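# Set feeder spring on lowest passing peg, return weight

## Task

Test the pegs that the feeder's spring loop can hook onto. A peg counts as passing when, with the loop hooked on it, the brass test weight set on the raised, sloping pedal (ideally standing base-flat) pushes the pedal fully down. End with the loop on whichever passing peg sits nearest the pedal, avoiding a loop that snaps onto a peg. Return the weight to the bench, far from the feeder. Everything must stay in place with no help from the robot; at the end, release and move the arm away.

## Robot and tools

Robot: one six-joint arm with a two-finger parallel gripper. Everything a call sends or a result lists per joint uses one fixed order: elbow, wrist 3, shoulder lift, shoulder pan, wrist 1, wrist 2. Follow this order and ignore any other ordering (such as the URDF's).

Scene frame: origin on the table top right below the arm base, +z up, +y to the left when facing along +x. Positions are in metres, angles in radians. The base may be tilted a little against the table. The reported hand position (end_effector_position, the point midway between the finger pads) can be somewhat wrong, more so far from the base. Fingertips extend 17.5 mm past that point along the gripper's +z, which is where the fingers point; they open and close along gripper x. A flat block about 9 cm long sticks out toward the gripper's -y and rotates with it, so allow room for it. Turning only wrist 3 moves the pad midpoint around a 25 mm radius circle.

A row is always 9 numbers in [-1, 1]: six joint values in the order above, then gripper position, gripper force_limit, gripper speed. The joint values are scaled offsets, not absolute angles: 1.0 equals 1.234 rad for shoulder pan and shoulder lift, 1.543 rad for the elbow, 1.851 rad for each wrist joint. The three gripper numbers are absolute settings. Position +1 is fully open (50 mm gap); the pads meet near -0.65; send -1 to grip, closing until something blocks. force_limit maps -1/0/+1 to about 20/102/185 N per pad (the real force can be up to ~17 % more). speed maps -1/0/+1 to 20/85/150 mm/s.

execute_actions(actions): a list of actions; each action is a list of 1 to 15 rows, each row lasting one 1/30 s step. If fewer than 15 rows are given, the final row is repeated to fill 15 steps. In every row of an action, the joint offsets are counted from the angles held when that action began (for the first action of a call, the last angles reported in this scene), not from the previous row. An empty list just returns state and images. An action that would drive a joint outward more than 0.010 rad past its range is refused; if the first action is refused or any action is malformed, nothing in the call runs. Ranges: elbow ±3.142, all other joints ±6.283. A "joint sent to its limit" line means a joint was stopped at its true end.

move(target, speed, blocking): target is one 9-number row whose offsets are measured from the "Joint positions" in the latest result that listed them. All joints share a synchronised path lasting 0.5 to 10 s; speed (0.01 to 2 rad/s, default 0.5) caps the joint with the farthest to go. Gripper values apply at the start. The path ignores obstacles. Its result adds a "move:" line: ending (done, off_target, moving, held, fault), limits=held or limits=none, and the joint farthest from target. With blocking=false, the result comes after 0.5 s while motion continues; poll with wait(0), and use wait or stop before issuing further actions or moves.

wait(seconds, 0 to 10): lets time pass with the last command held; returns early if a move finishes. stop(): brakes a running move (the fingers keep going). zoom_image(camera, region=[x0,y0,x1,y1]): a closer look at part of the newest image from cam_head_left, cam_head_right, cam_high, cam_low (672x504 each) or cam_wrist (504x504); region at most 504x504 px. read_manual gives only licence text. finished_scene(scene) ends the scene and cannot be undone; only call it once the result is stable and the gripper is open and clear.

Results: gripper pose and velocities in the scene frame, Joint positions, Joint velocities, Joint targets (what joints are currently chasing; these can change on their own), step readings with HELD where a row was limited, and gripper data. object_status: 0 moving, 1 blocked while opening, 2 blocked while closing (a real grip), 3 reached the requested opening or pads met (usually empty-handed). Opening in mm ≈ (250 - position_measured) × 0.202. New force or speed values only take effect once position changes by at least 0.01; to soften a grip, open first. "joint command not followed" means the clearance check altered targets.

Motion limits: commands lag about 0.15 s. Each joint's target may lead its measured angle by at most 0.292 rad (pan, lift), 0.365 (elbow) or 0.438 (wrists), and targets that would shift the gripper over 70 mm are scaled back, so large moves need several actions; an unfinished motion must be commanded again.

Avoid: hard or fast contact. The arm is stiff, so aiming even slightly past a firm surface can trigger a fault. Torque at a joint reaching its load limit (pan/lift 306, elbow 139, wrists 52 N m, held weight included) or any external force of 150 N halts the arm for 10 s and drops the rest of the call. Motors heat while holding loads: a MOTOR HOT warning appears from 70 °C, and 85 °C brings an OVER-TEMPERATURE FAULT with braking. Do not drop, slam or knock things, and never let anything leave the table. Expect occasional brief tugs on held items or pushes on loose ones. The sim keeps running while you think, with the last command held.

Each tool is called after "Emit:" as name(argument=value, ...) on one line, values as JSON.

## Session

Emit:
execute_actions(actions=[])

Scene clock: 0.00 s.
end_effector_position=(+0.3386, -0.1490, +0.3564) position_measured=3 object_status=3 end_effector_quat_wxyz=(-0.259, +0.841, -0.464, +0.102) end_effector_velocity=(-0.000, -0.000, -0.001) end_effector_angular_velocity=(+0.001, -0.000, -0.001)
Joint names: [elbow, wrist 3, shoulder lift, shoulder pan, wrist 1, wrist 2]
Joint positions: [ 2.456  1.03  -2.248  1.689 -1.429 -1.119]
Joint velocities: [ 0.001 -0.     0.    -0.001  0.     0.   ]
Joint targets: [2.456 1.030 -2.248 1.689 -1.429 -1.119]
camera_calibration (this result's frames):
cam_wrist: T_world_to_cam=[[0.567887, -0.816537, -0.103788, -0.270354], [-0.811262, -0.533934, -0.23826, 0.280688], [0.139133, 0.219504, -0.96564, 0.473683], [0, 0, 0, 1]] pos_world=[0.315338, -0.17486, 0.496225]

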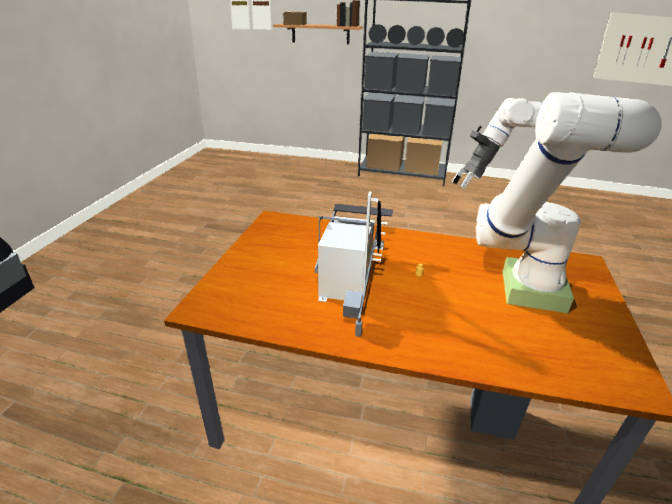

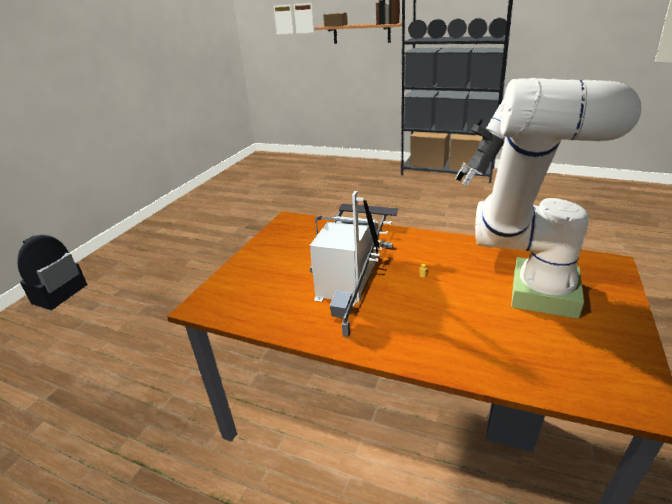

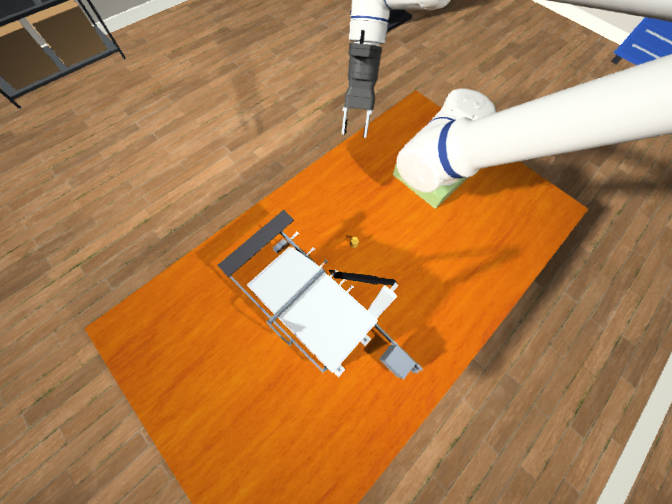

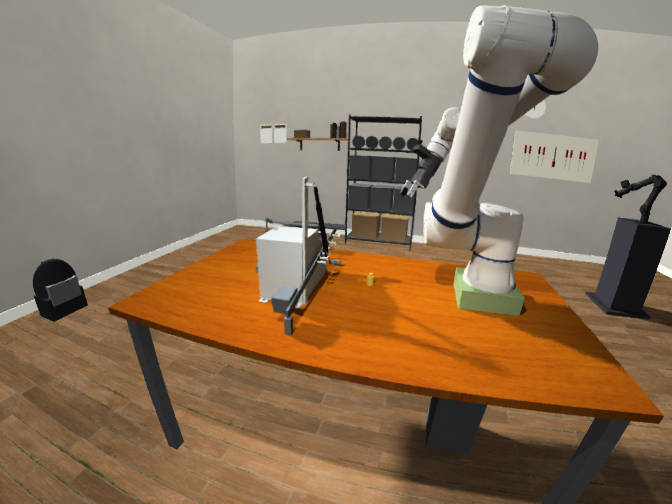

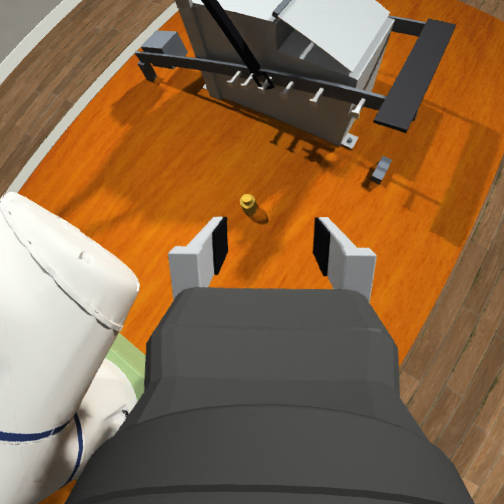

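Emit:
zoom_image(camera="cam_wrist", region=[210, 160, 290, 240])

Emit:
zoom_image(camera="cam_wrist", region=[290, 10, 470, 190])

Emit:
zoom_image(camera="cam_wrist", region=[130, 0, 310, 180])

Region (210, 160, 290, 240) of cam_wrist's 504x504 image, scaled by 6.300, with more detail than that image has.

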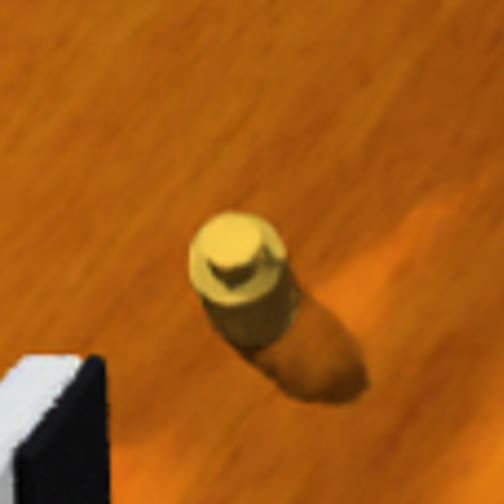

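Region (290, 10, 470, 190) of cam_wrist's 504x504 image, scaled by 2.800, with more detail than that image has.

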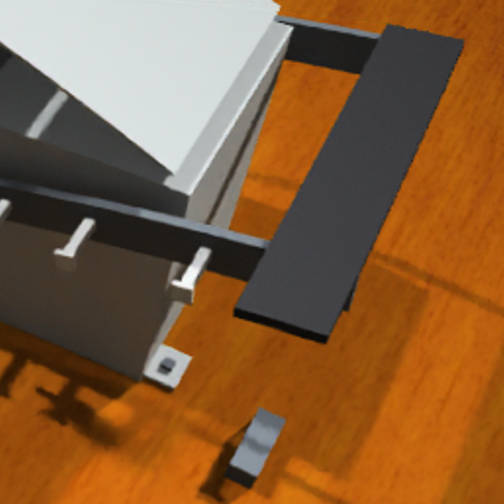

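Region (130, 0, 310, 180) of cam_wrist's 504x504 image, scaled by 2.800, with more detail than that image has.

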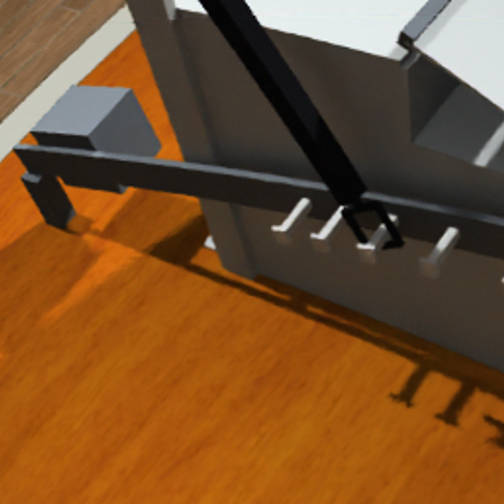

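Emit:
move(target=[0.0854,-0.0517,0.4181,0.5712,-0.5722,-0.2881,0.9,-0.4,0], speed=0.8)

Emit:
move(target=[0.0854,-0.0517,0.4181,0.5712,-0.5722,-0.2881,0.9,-0.4,0], speed=0.8)

Scene clock: 61.10 s.
end_effector_position=(+0.4052, -0.1496, +0.1596) position_measured=18 object_status=3 end_effector_quat_wxyz=(+0.056, +0.996, -0.067, +0.002) end_effector_velocity=(-0.000, +0.001, -0.001) end_effector_angular_velocity=(-0.001, +0.001, +0.002)
Joint names: [elbow, wrist 3, shoulder lift, shoulder pan, wrist 1, wrist 2]
Joint positions: [ 2.588  0.934 -1.732  2.394 -2.488 -1.652]
Joint velocities: [ 0.002 -0.     0.     0.002 -0.003 -0.001]
Joint targets: [2.588 0.934 -1.731 2.394 -2.488 -1.652]
move: done; limits=none; farthest joint: the shoulder pan, 0.000 radians from its target (0.705 radians at the start)
camera_calibration (this result's frames):
cam_wrist: T_world_to_cam=[[0.990321, -0.135112, -0.0317609, -0.4098], [-0.109509, -0.901227, 0.419282, -0.156749], [-0.0852737, -0.411746, -0.9073, 0.26161], [0, 0, 0, 1]] pos_world=[0.410976, -0.0889183, 0.290065]

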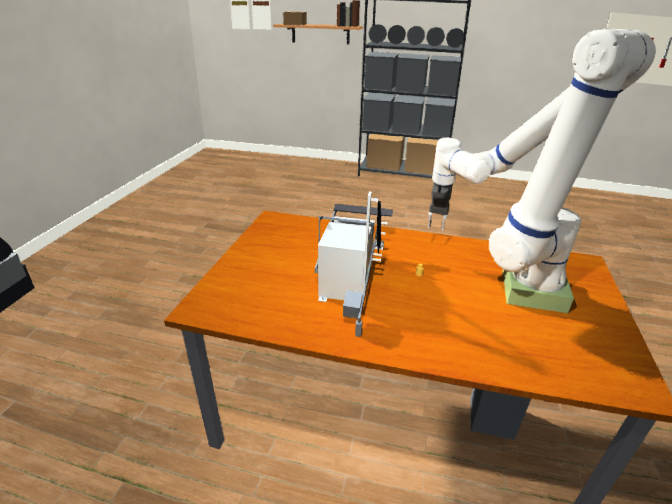

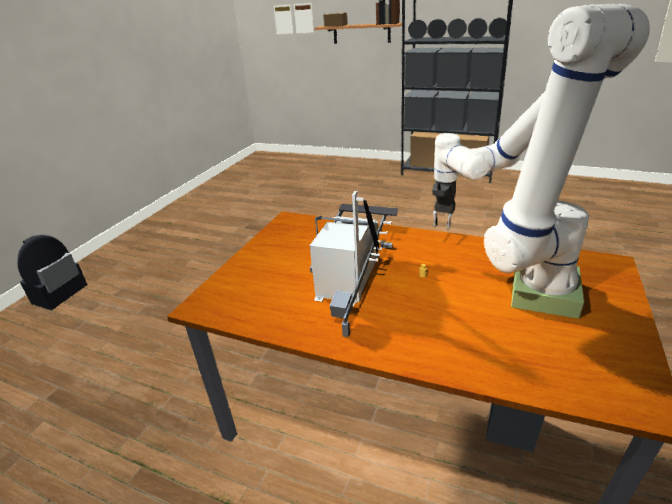

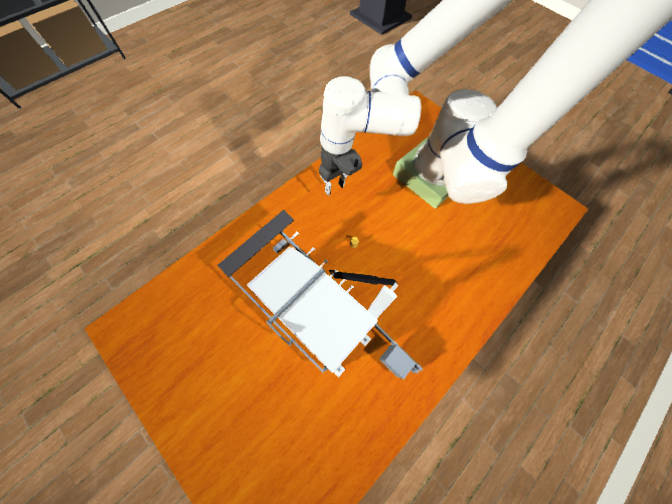

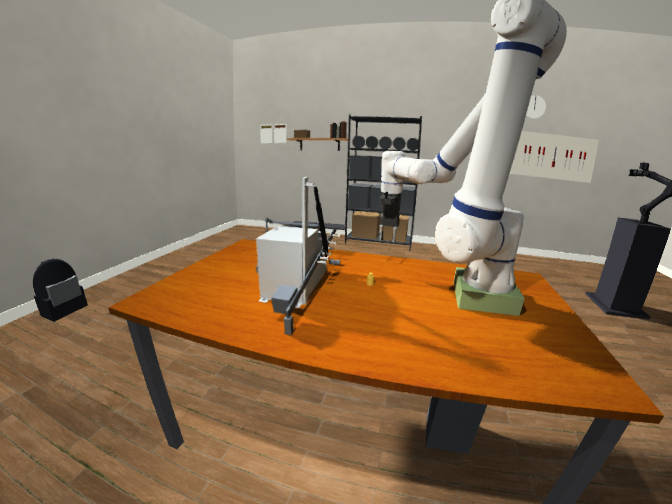

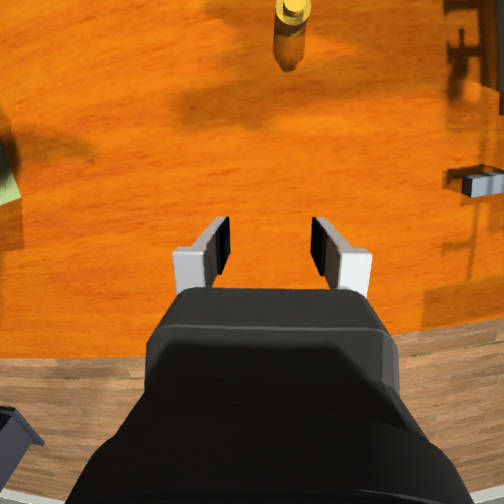

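Scene clock: 63.10 s.
end_effector_position=(+0.4566, -0.0049, +0.0999) position_measured=18 object_status=3 end_effector_quat_wxyz=(+0.364, +0.896, +0.236, +0.095) end_effector_velocity=(+0.001, -0.000, +0.000) end_effector_angular_velocity=(-0.001, -0.002, -0.000)
Joint names: [elbow, wrist 3, shoulder lift, shoulder pan, wrist 1, wrist 2]
Joint positions: [ 2.719  0.839 -1.216  3.099 -3.548 -2.186]
Joint velocities: [-0.    -0.001  0.001 -0.    -0.004 -0.001]
Joint targets: [2.719 0.839 -1.215 3.099 -3.548 -2.186]
move: done; limits=none; farthest joint: the shoulder pan, 0.000 radians from its target (0.705 radians at the start)
camera_calibration (this result's frames):
cam_wrist: T_world_to_cam=[[0.883532, 0.467053, -0.0351001, -0.390977], [0.24253, -0.392111, 0.887371, -0.200683], [0.400687, -0.792534, -0.459717, 0.00299075], [0, 0, 0, 1]] pos_world=[0.392914, 0.106287, 0.165732]

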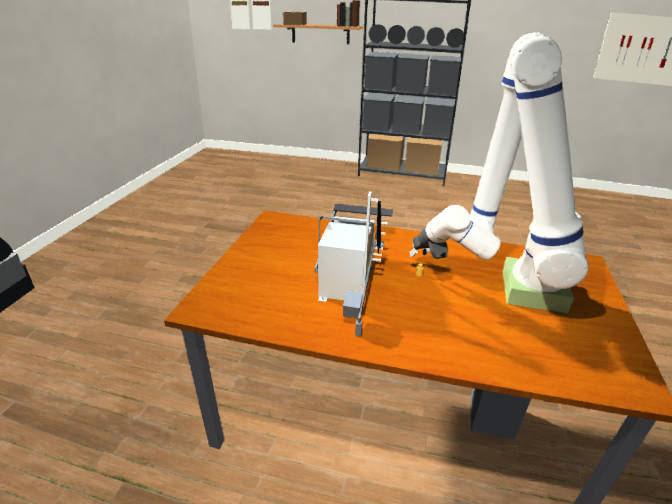

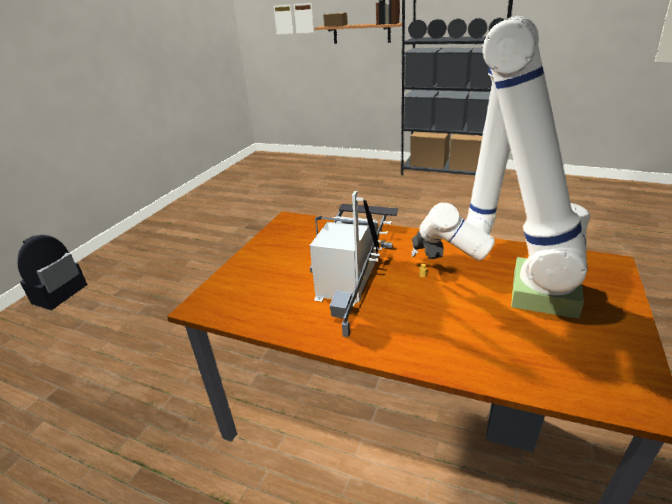

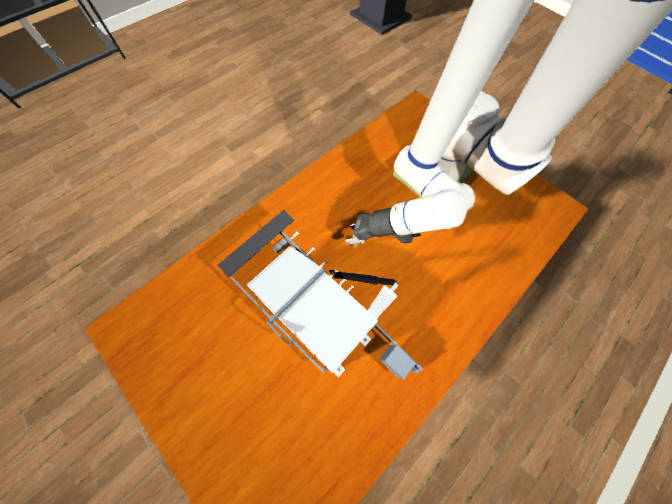

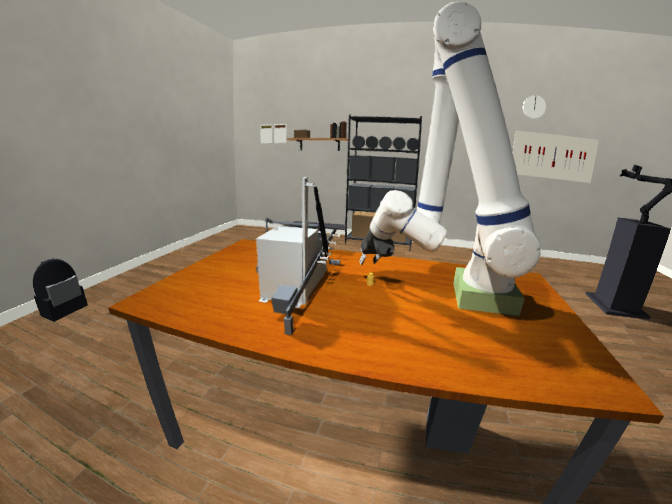

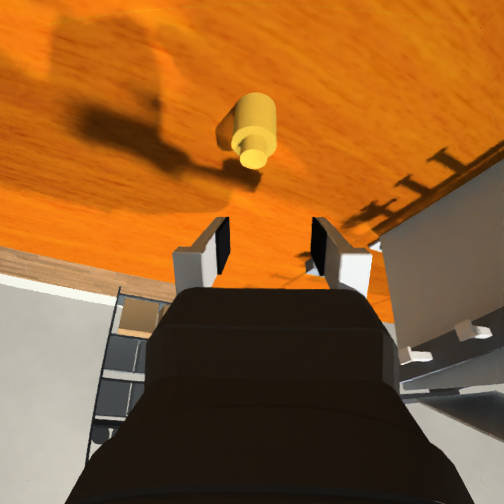

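Emit:
zoom_image(camera="cam_wrist", region=[190, 80, 350, 240])

Region (190, 80, 350, 240) of cam_wrist's 504x504 image, scaled by 3.150, with more detail than that image has.

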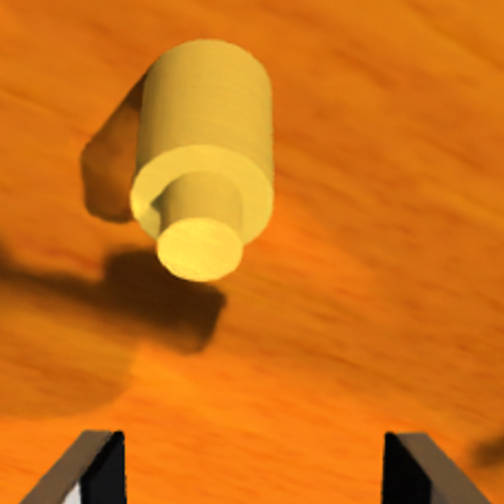

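Emit:
execute_actions(actions=[])

Scene clock: 110.53 s.
end_effector_position=(+0.4566, -0.0049, +0.0999) position_measured=18 object_status=3 end_effector_quat_wxyz=(+0.364, +0.896, +0.236, +0.095) end_effector_velocity=(-0.001, +0.000, -0.000) end_effector_angular_velocity=(-0.000, +0.002, +0.001)
Joint names: [elbow, wrist 3, shoulder lift, shoulder pan, wrist 1, wrist 2]
Joint positions: [ 2.719  0.839 -1.215  3.099 -3.548 -2.186]
Joint velocities: [ 0.001 -0.001  0.     0.001  0.    -0.   ]
Joint targets: [2.719 0.839 -1.215 3.099 -3.548 -2.186]
camera_calibration (this result's frames):
cam_wrist: T_world_to_cam=[[0.883491, 0.467131, -0.0351011, -0.390965], [0.24253, -0.392019, 0.887412, -0.200671], [0.400777, -0.792534, -0.459638, 0.00297192], [0, 0, 0, 1]] pos_world=[0.392892, 0.10632, 0.165721]

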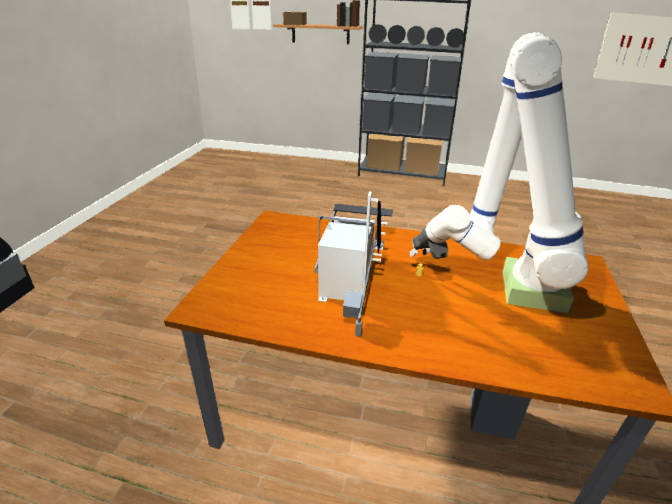

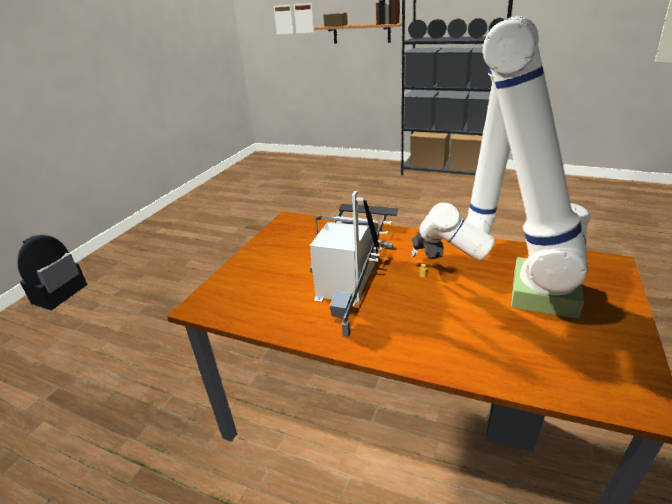

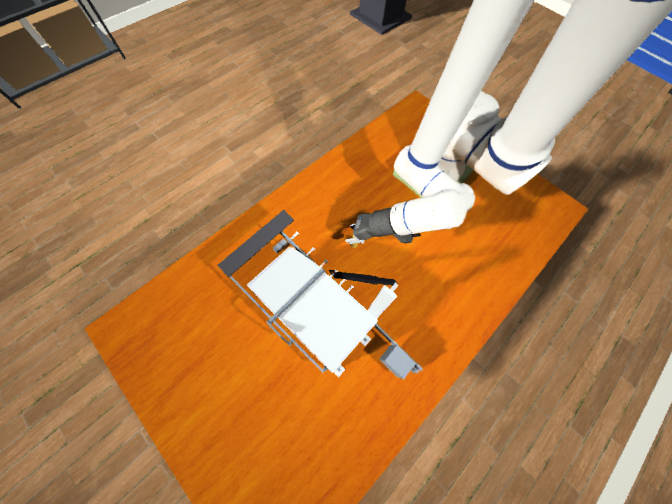

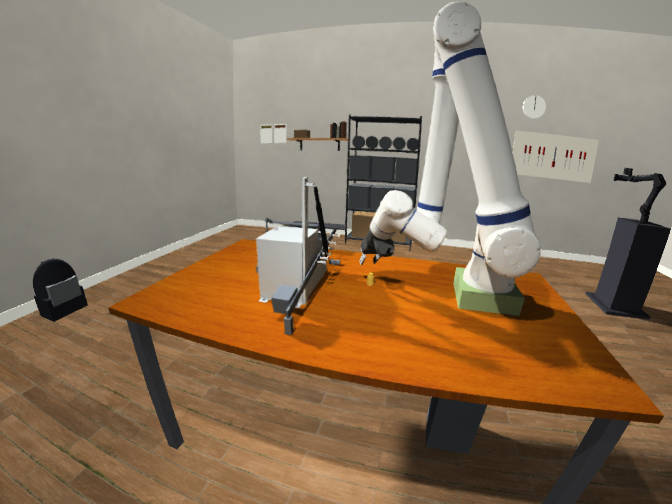

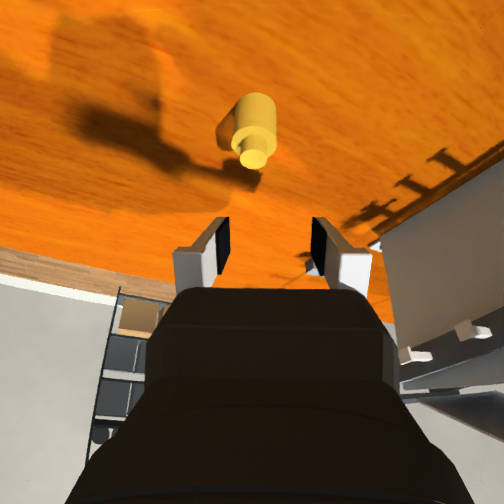

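Emit:
move(target=[-0.0301,0.1918,-0.0077,0.0438,0.1516,-0.0587,0.9,0,1], speed=0.5)

Emit:
zoom_image(camera="cam_wrist", region=[170,60,370,260])

Scene clock: 149.23 s.
end_effector_position=(+0.4416, -0.0030, +0.0802) position_measured=18 object_status=3 end_effector_quat_wxyz=(+0.373, +0.918, +0.125, +0.050) end_effector_velocity=(-0.000, -0.000, +0.000) end_effector_angular_velocity=(-0.000, -0.001, -0.002)
Joint names: [elbow, wrist 3, shoulder lift, shoulder pan, wrist 1, wrist 2]
Joint positions: [ 2.673  1.194 -1.225  3.153 -3.267 -2.294]
Joint velocities: [-0.     0.003 -0.001 -0.     0.002 -0.001]
Joint targets: [2.673 1.194 -1.225 3.153 -3.267 -2.294]
move: done; limits=none; farthest joint: the wrist 3, 0.001 radians from its target (0.356 radians at the start)
camera_calibration (this result's frames):
cam_wrist: T_world_to_cam=[[0.970152, 0.239958, -0.0350194, -0.418207], [0.140654, -0.439169, 0.887326, -0.133969], [0.197541, -0.865766, -0.459811, 0.0909284], [0, 0, 0, 1]] pos_world=[0.406605, 0.12024, 0.146039]

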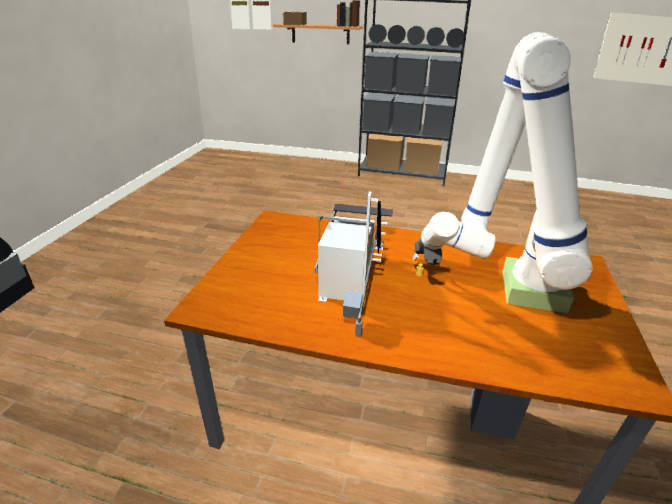

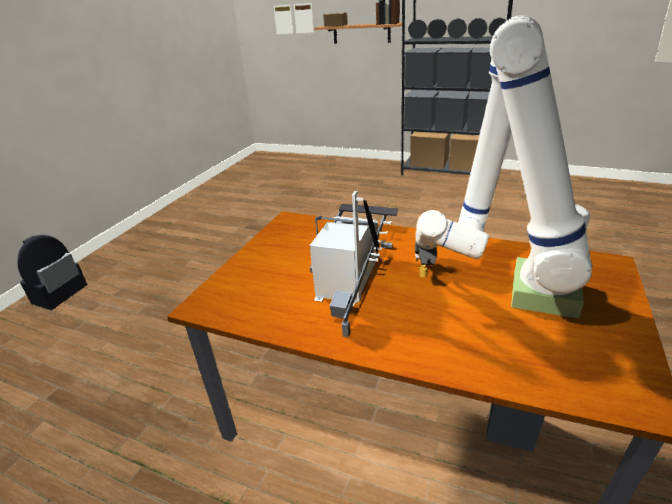

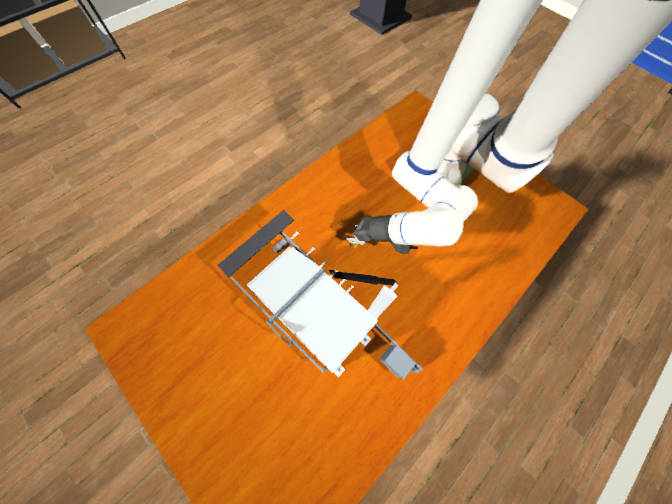

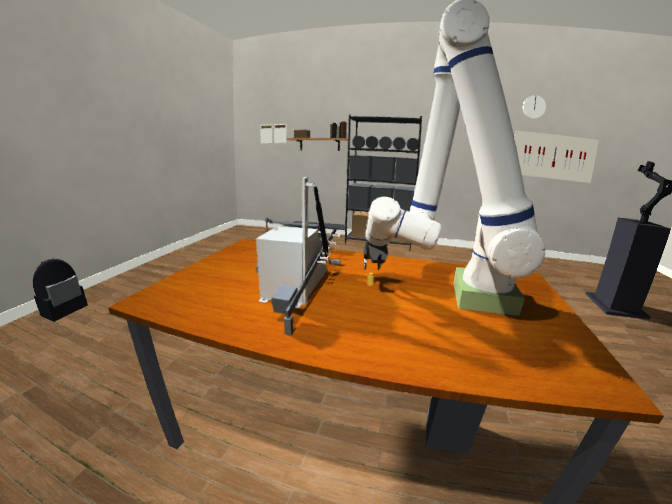

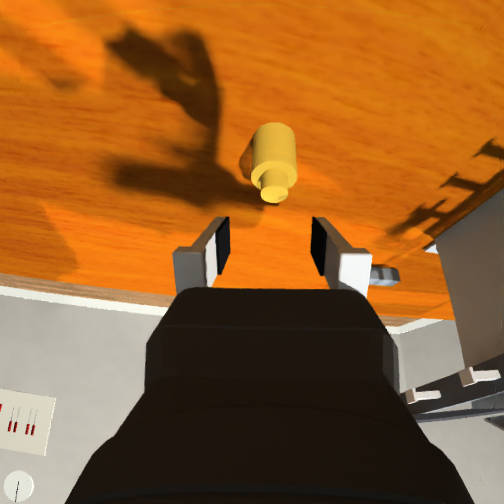

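Region (170, 60, 370, 260) of cam_wrist's 504x504 image, scaled by 2.520, with more detail than that image has.

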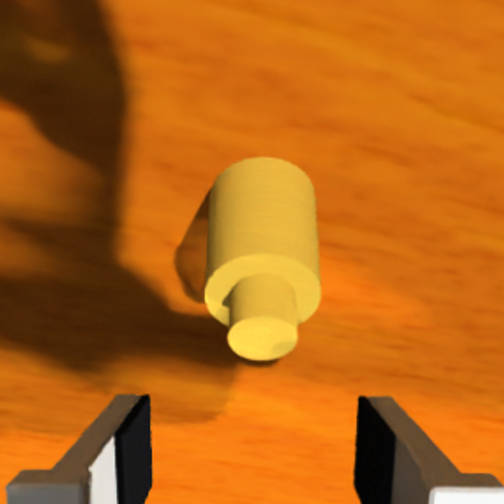

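Emit:
move(target=[-0.0052,0,0.1686,0,-0.1081,0,0.9,0,1], speed=0.3)

Emit:
move(target=[0,0,0,0,0,0,-1,0,0])

Scene clock: 170.60 s.
end_effector_position=(+0.4432, -0.0037, +0.0222) position_measured=18 object_status=3 end_effector_quat_wxyz=(+0.373, +0.918, +0.125, +0.050) end_effector_velocity=(+0.000, -0.001, -0.000) end_effector_angular_velocity=(+0.000, +0.000, -0.002)
Joint names: [elbow, wrist 3, shoulder lift, shoulder pan, wrist 1, wrist 2]
Joint positions: [ 2.665  1.194 -1.017  3.153 -3.467 -2.294]
Joint velocities: [-0.    -0.     0.001 -0.002 -0.001  0.   ]
Joint targets: [2.665 1.194 -1.017 3.153 -3.467 -2.294]
move: done; limits=none; farthest joint: the shoulder pan, 0.000 radians from its target (0.000 radians at the start)
camera_calibration (this result's frames):
cam_wrist: T_world_to_cam=[[0.970144, 0.24, -0.0349509, -0.421647], [0.140608, -0.439154, 0.88734, -0.0829416], [0.197612, -0.865762, -0.459789, 0.0633272], [0, 0, 0, 1]] pos_world=[0.408206, 0.119597, 0.0879776]

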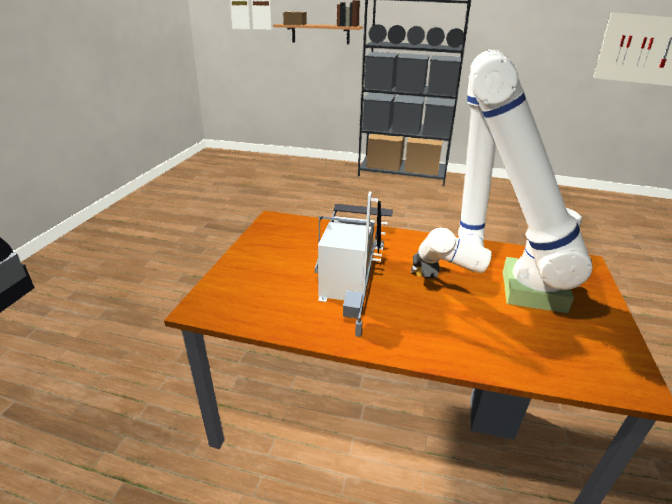

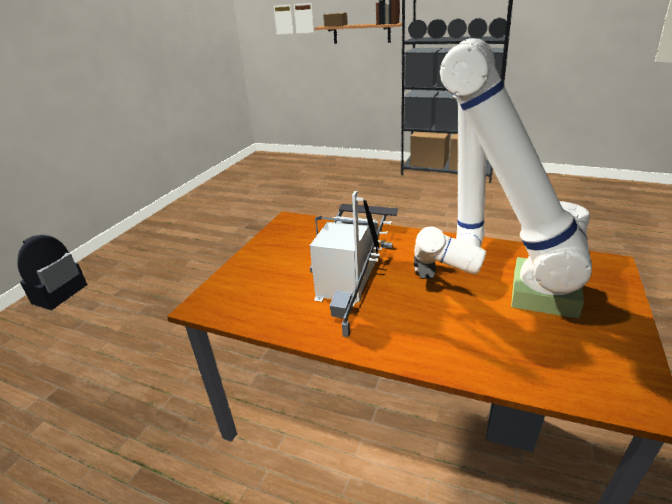

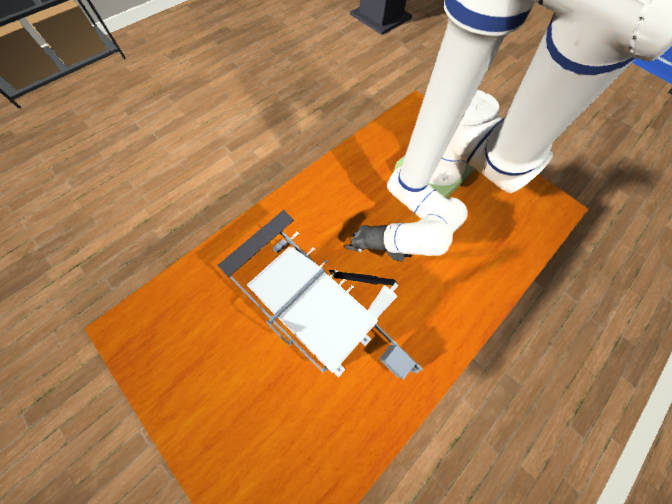

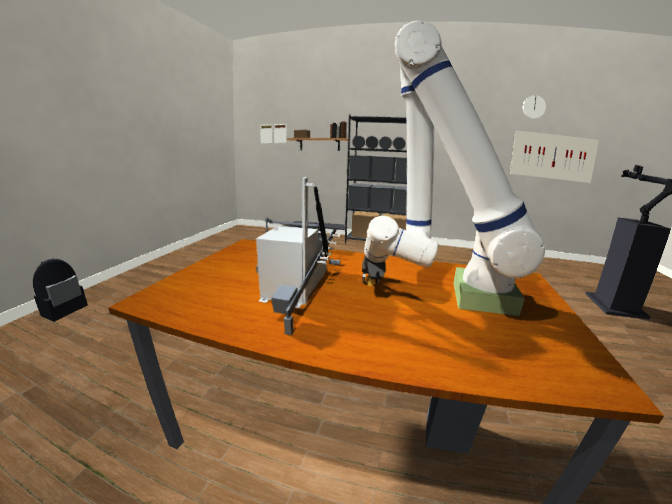

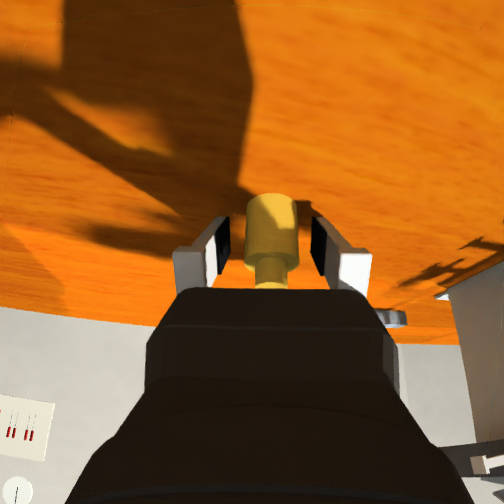

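Scene clock: 171.10 s.
end_effector_position=(+0.4432, -0.0037, +0.0222) position_measured=119 object_status=2 end_effector_quat_wxyz=(+0.373, +0.918, +0.125, +0.050) end_effector_velocity=(-0.000, +0.000, +0.000) end_effector_angular_velocity=(+0.000, +0.001, +0.001)
Joint names: [elbow, wrist 3, shoulder lift, shoulder pan, wrist 1, wrist 2]
Joint positions: [ 2.665  1.194 -1.017  3.153 -3.467 -2.294]
Joint velocities: [ 0.    -0.    -0.001  0.001  0.001  0.   ]
Joint targets: [2.665 1.194 -1.017 3.153 -3.467 -2.294]
move: done; limits=none; farthest joint: the shoulder pan, 0.000 radians from its target (0.000 radians at the start)
camera_calibration (this result's frames):
cam_wrist: T_world_to_cam=[[0.970143, 0.240004, -0.0349418, -0.421654], [0.140604, -0.439164, 0.887336, -0.0829251], [0.197619, -0.865756, -0.459797, 0.0633178], [0, 0, 0, 1]] pos_world=[0.408212, 0.119599, 0.0879624]

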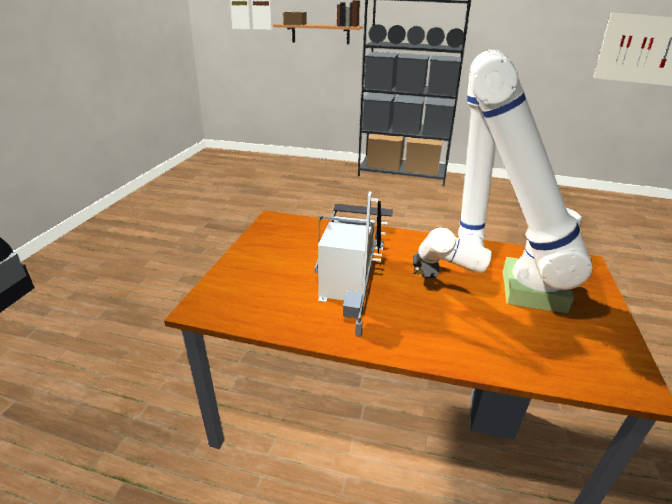

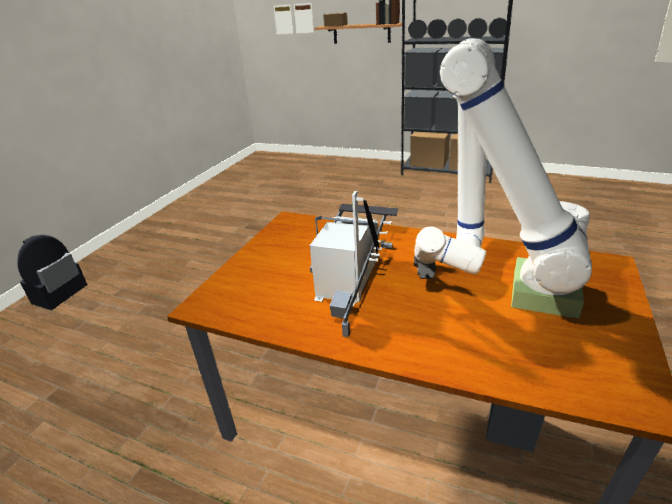

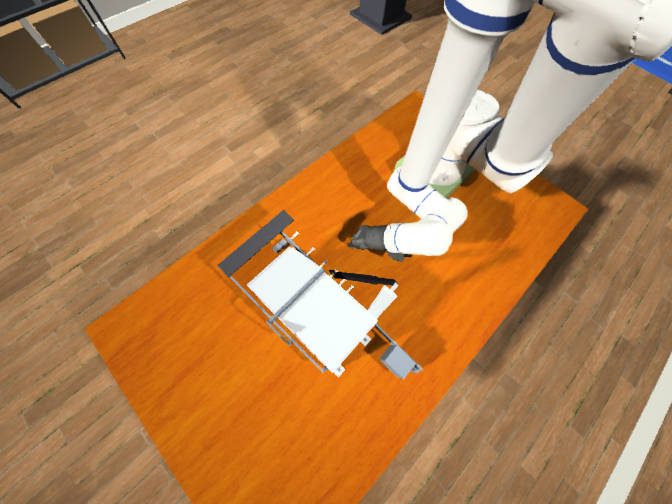

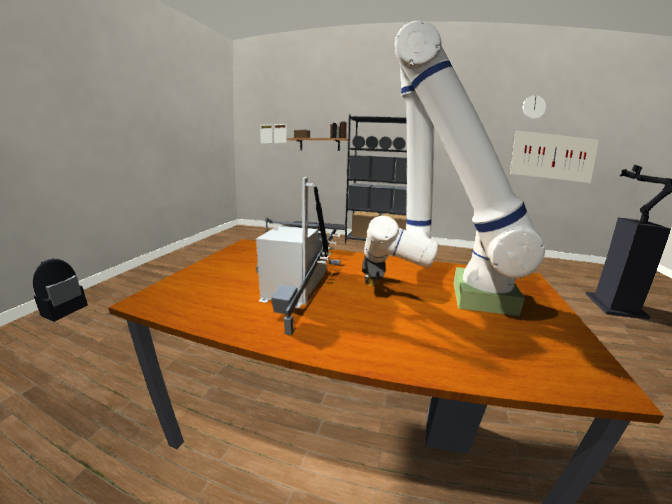

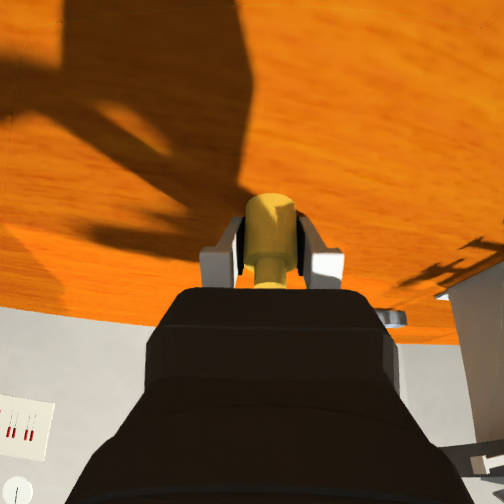

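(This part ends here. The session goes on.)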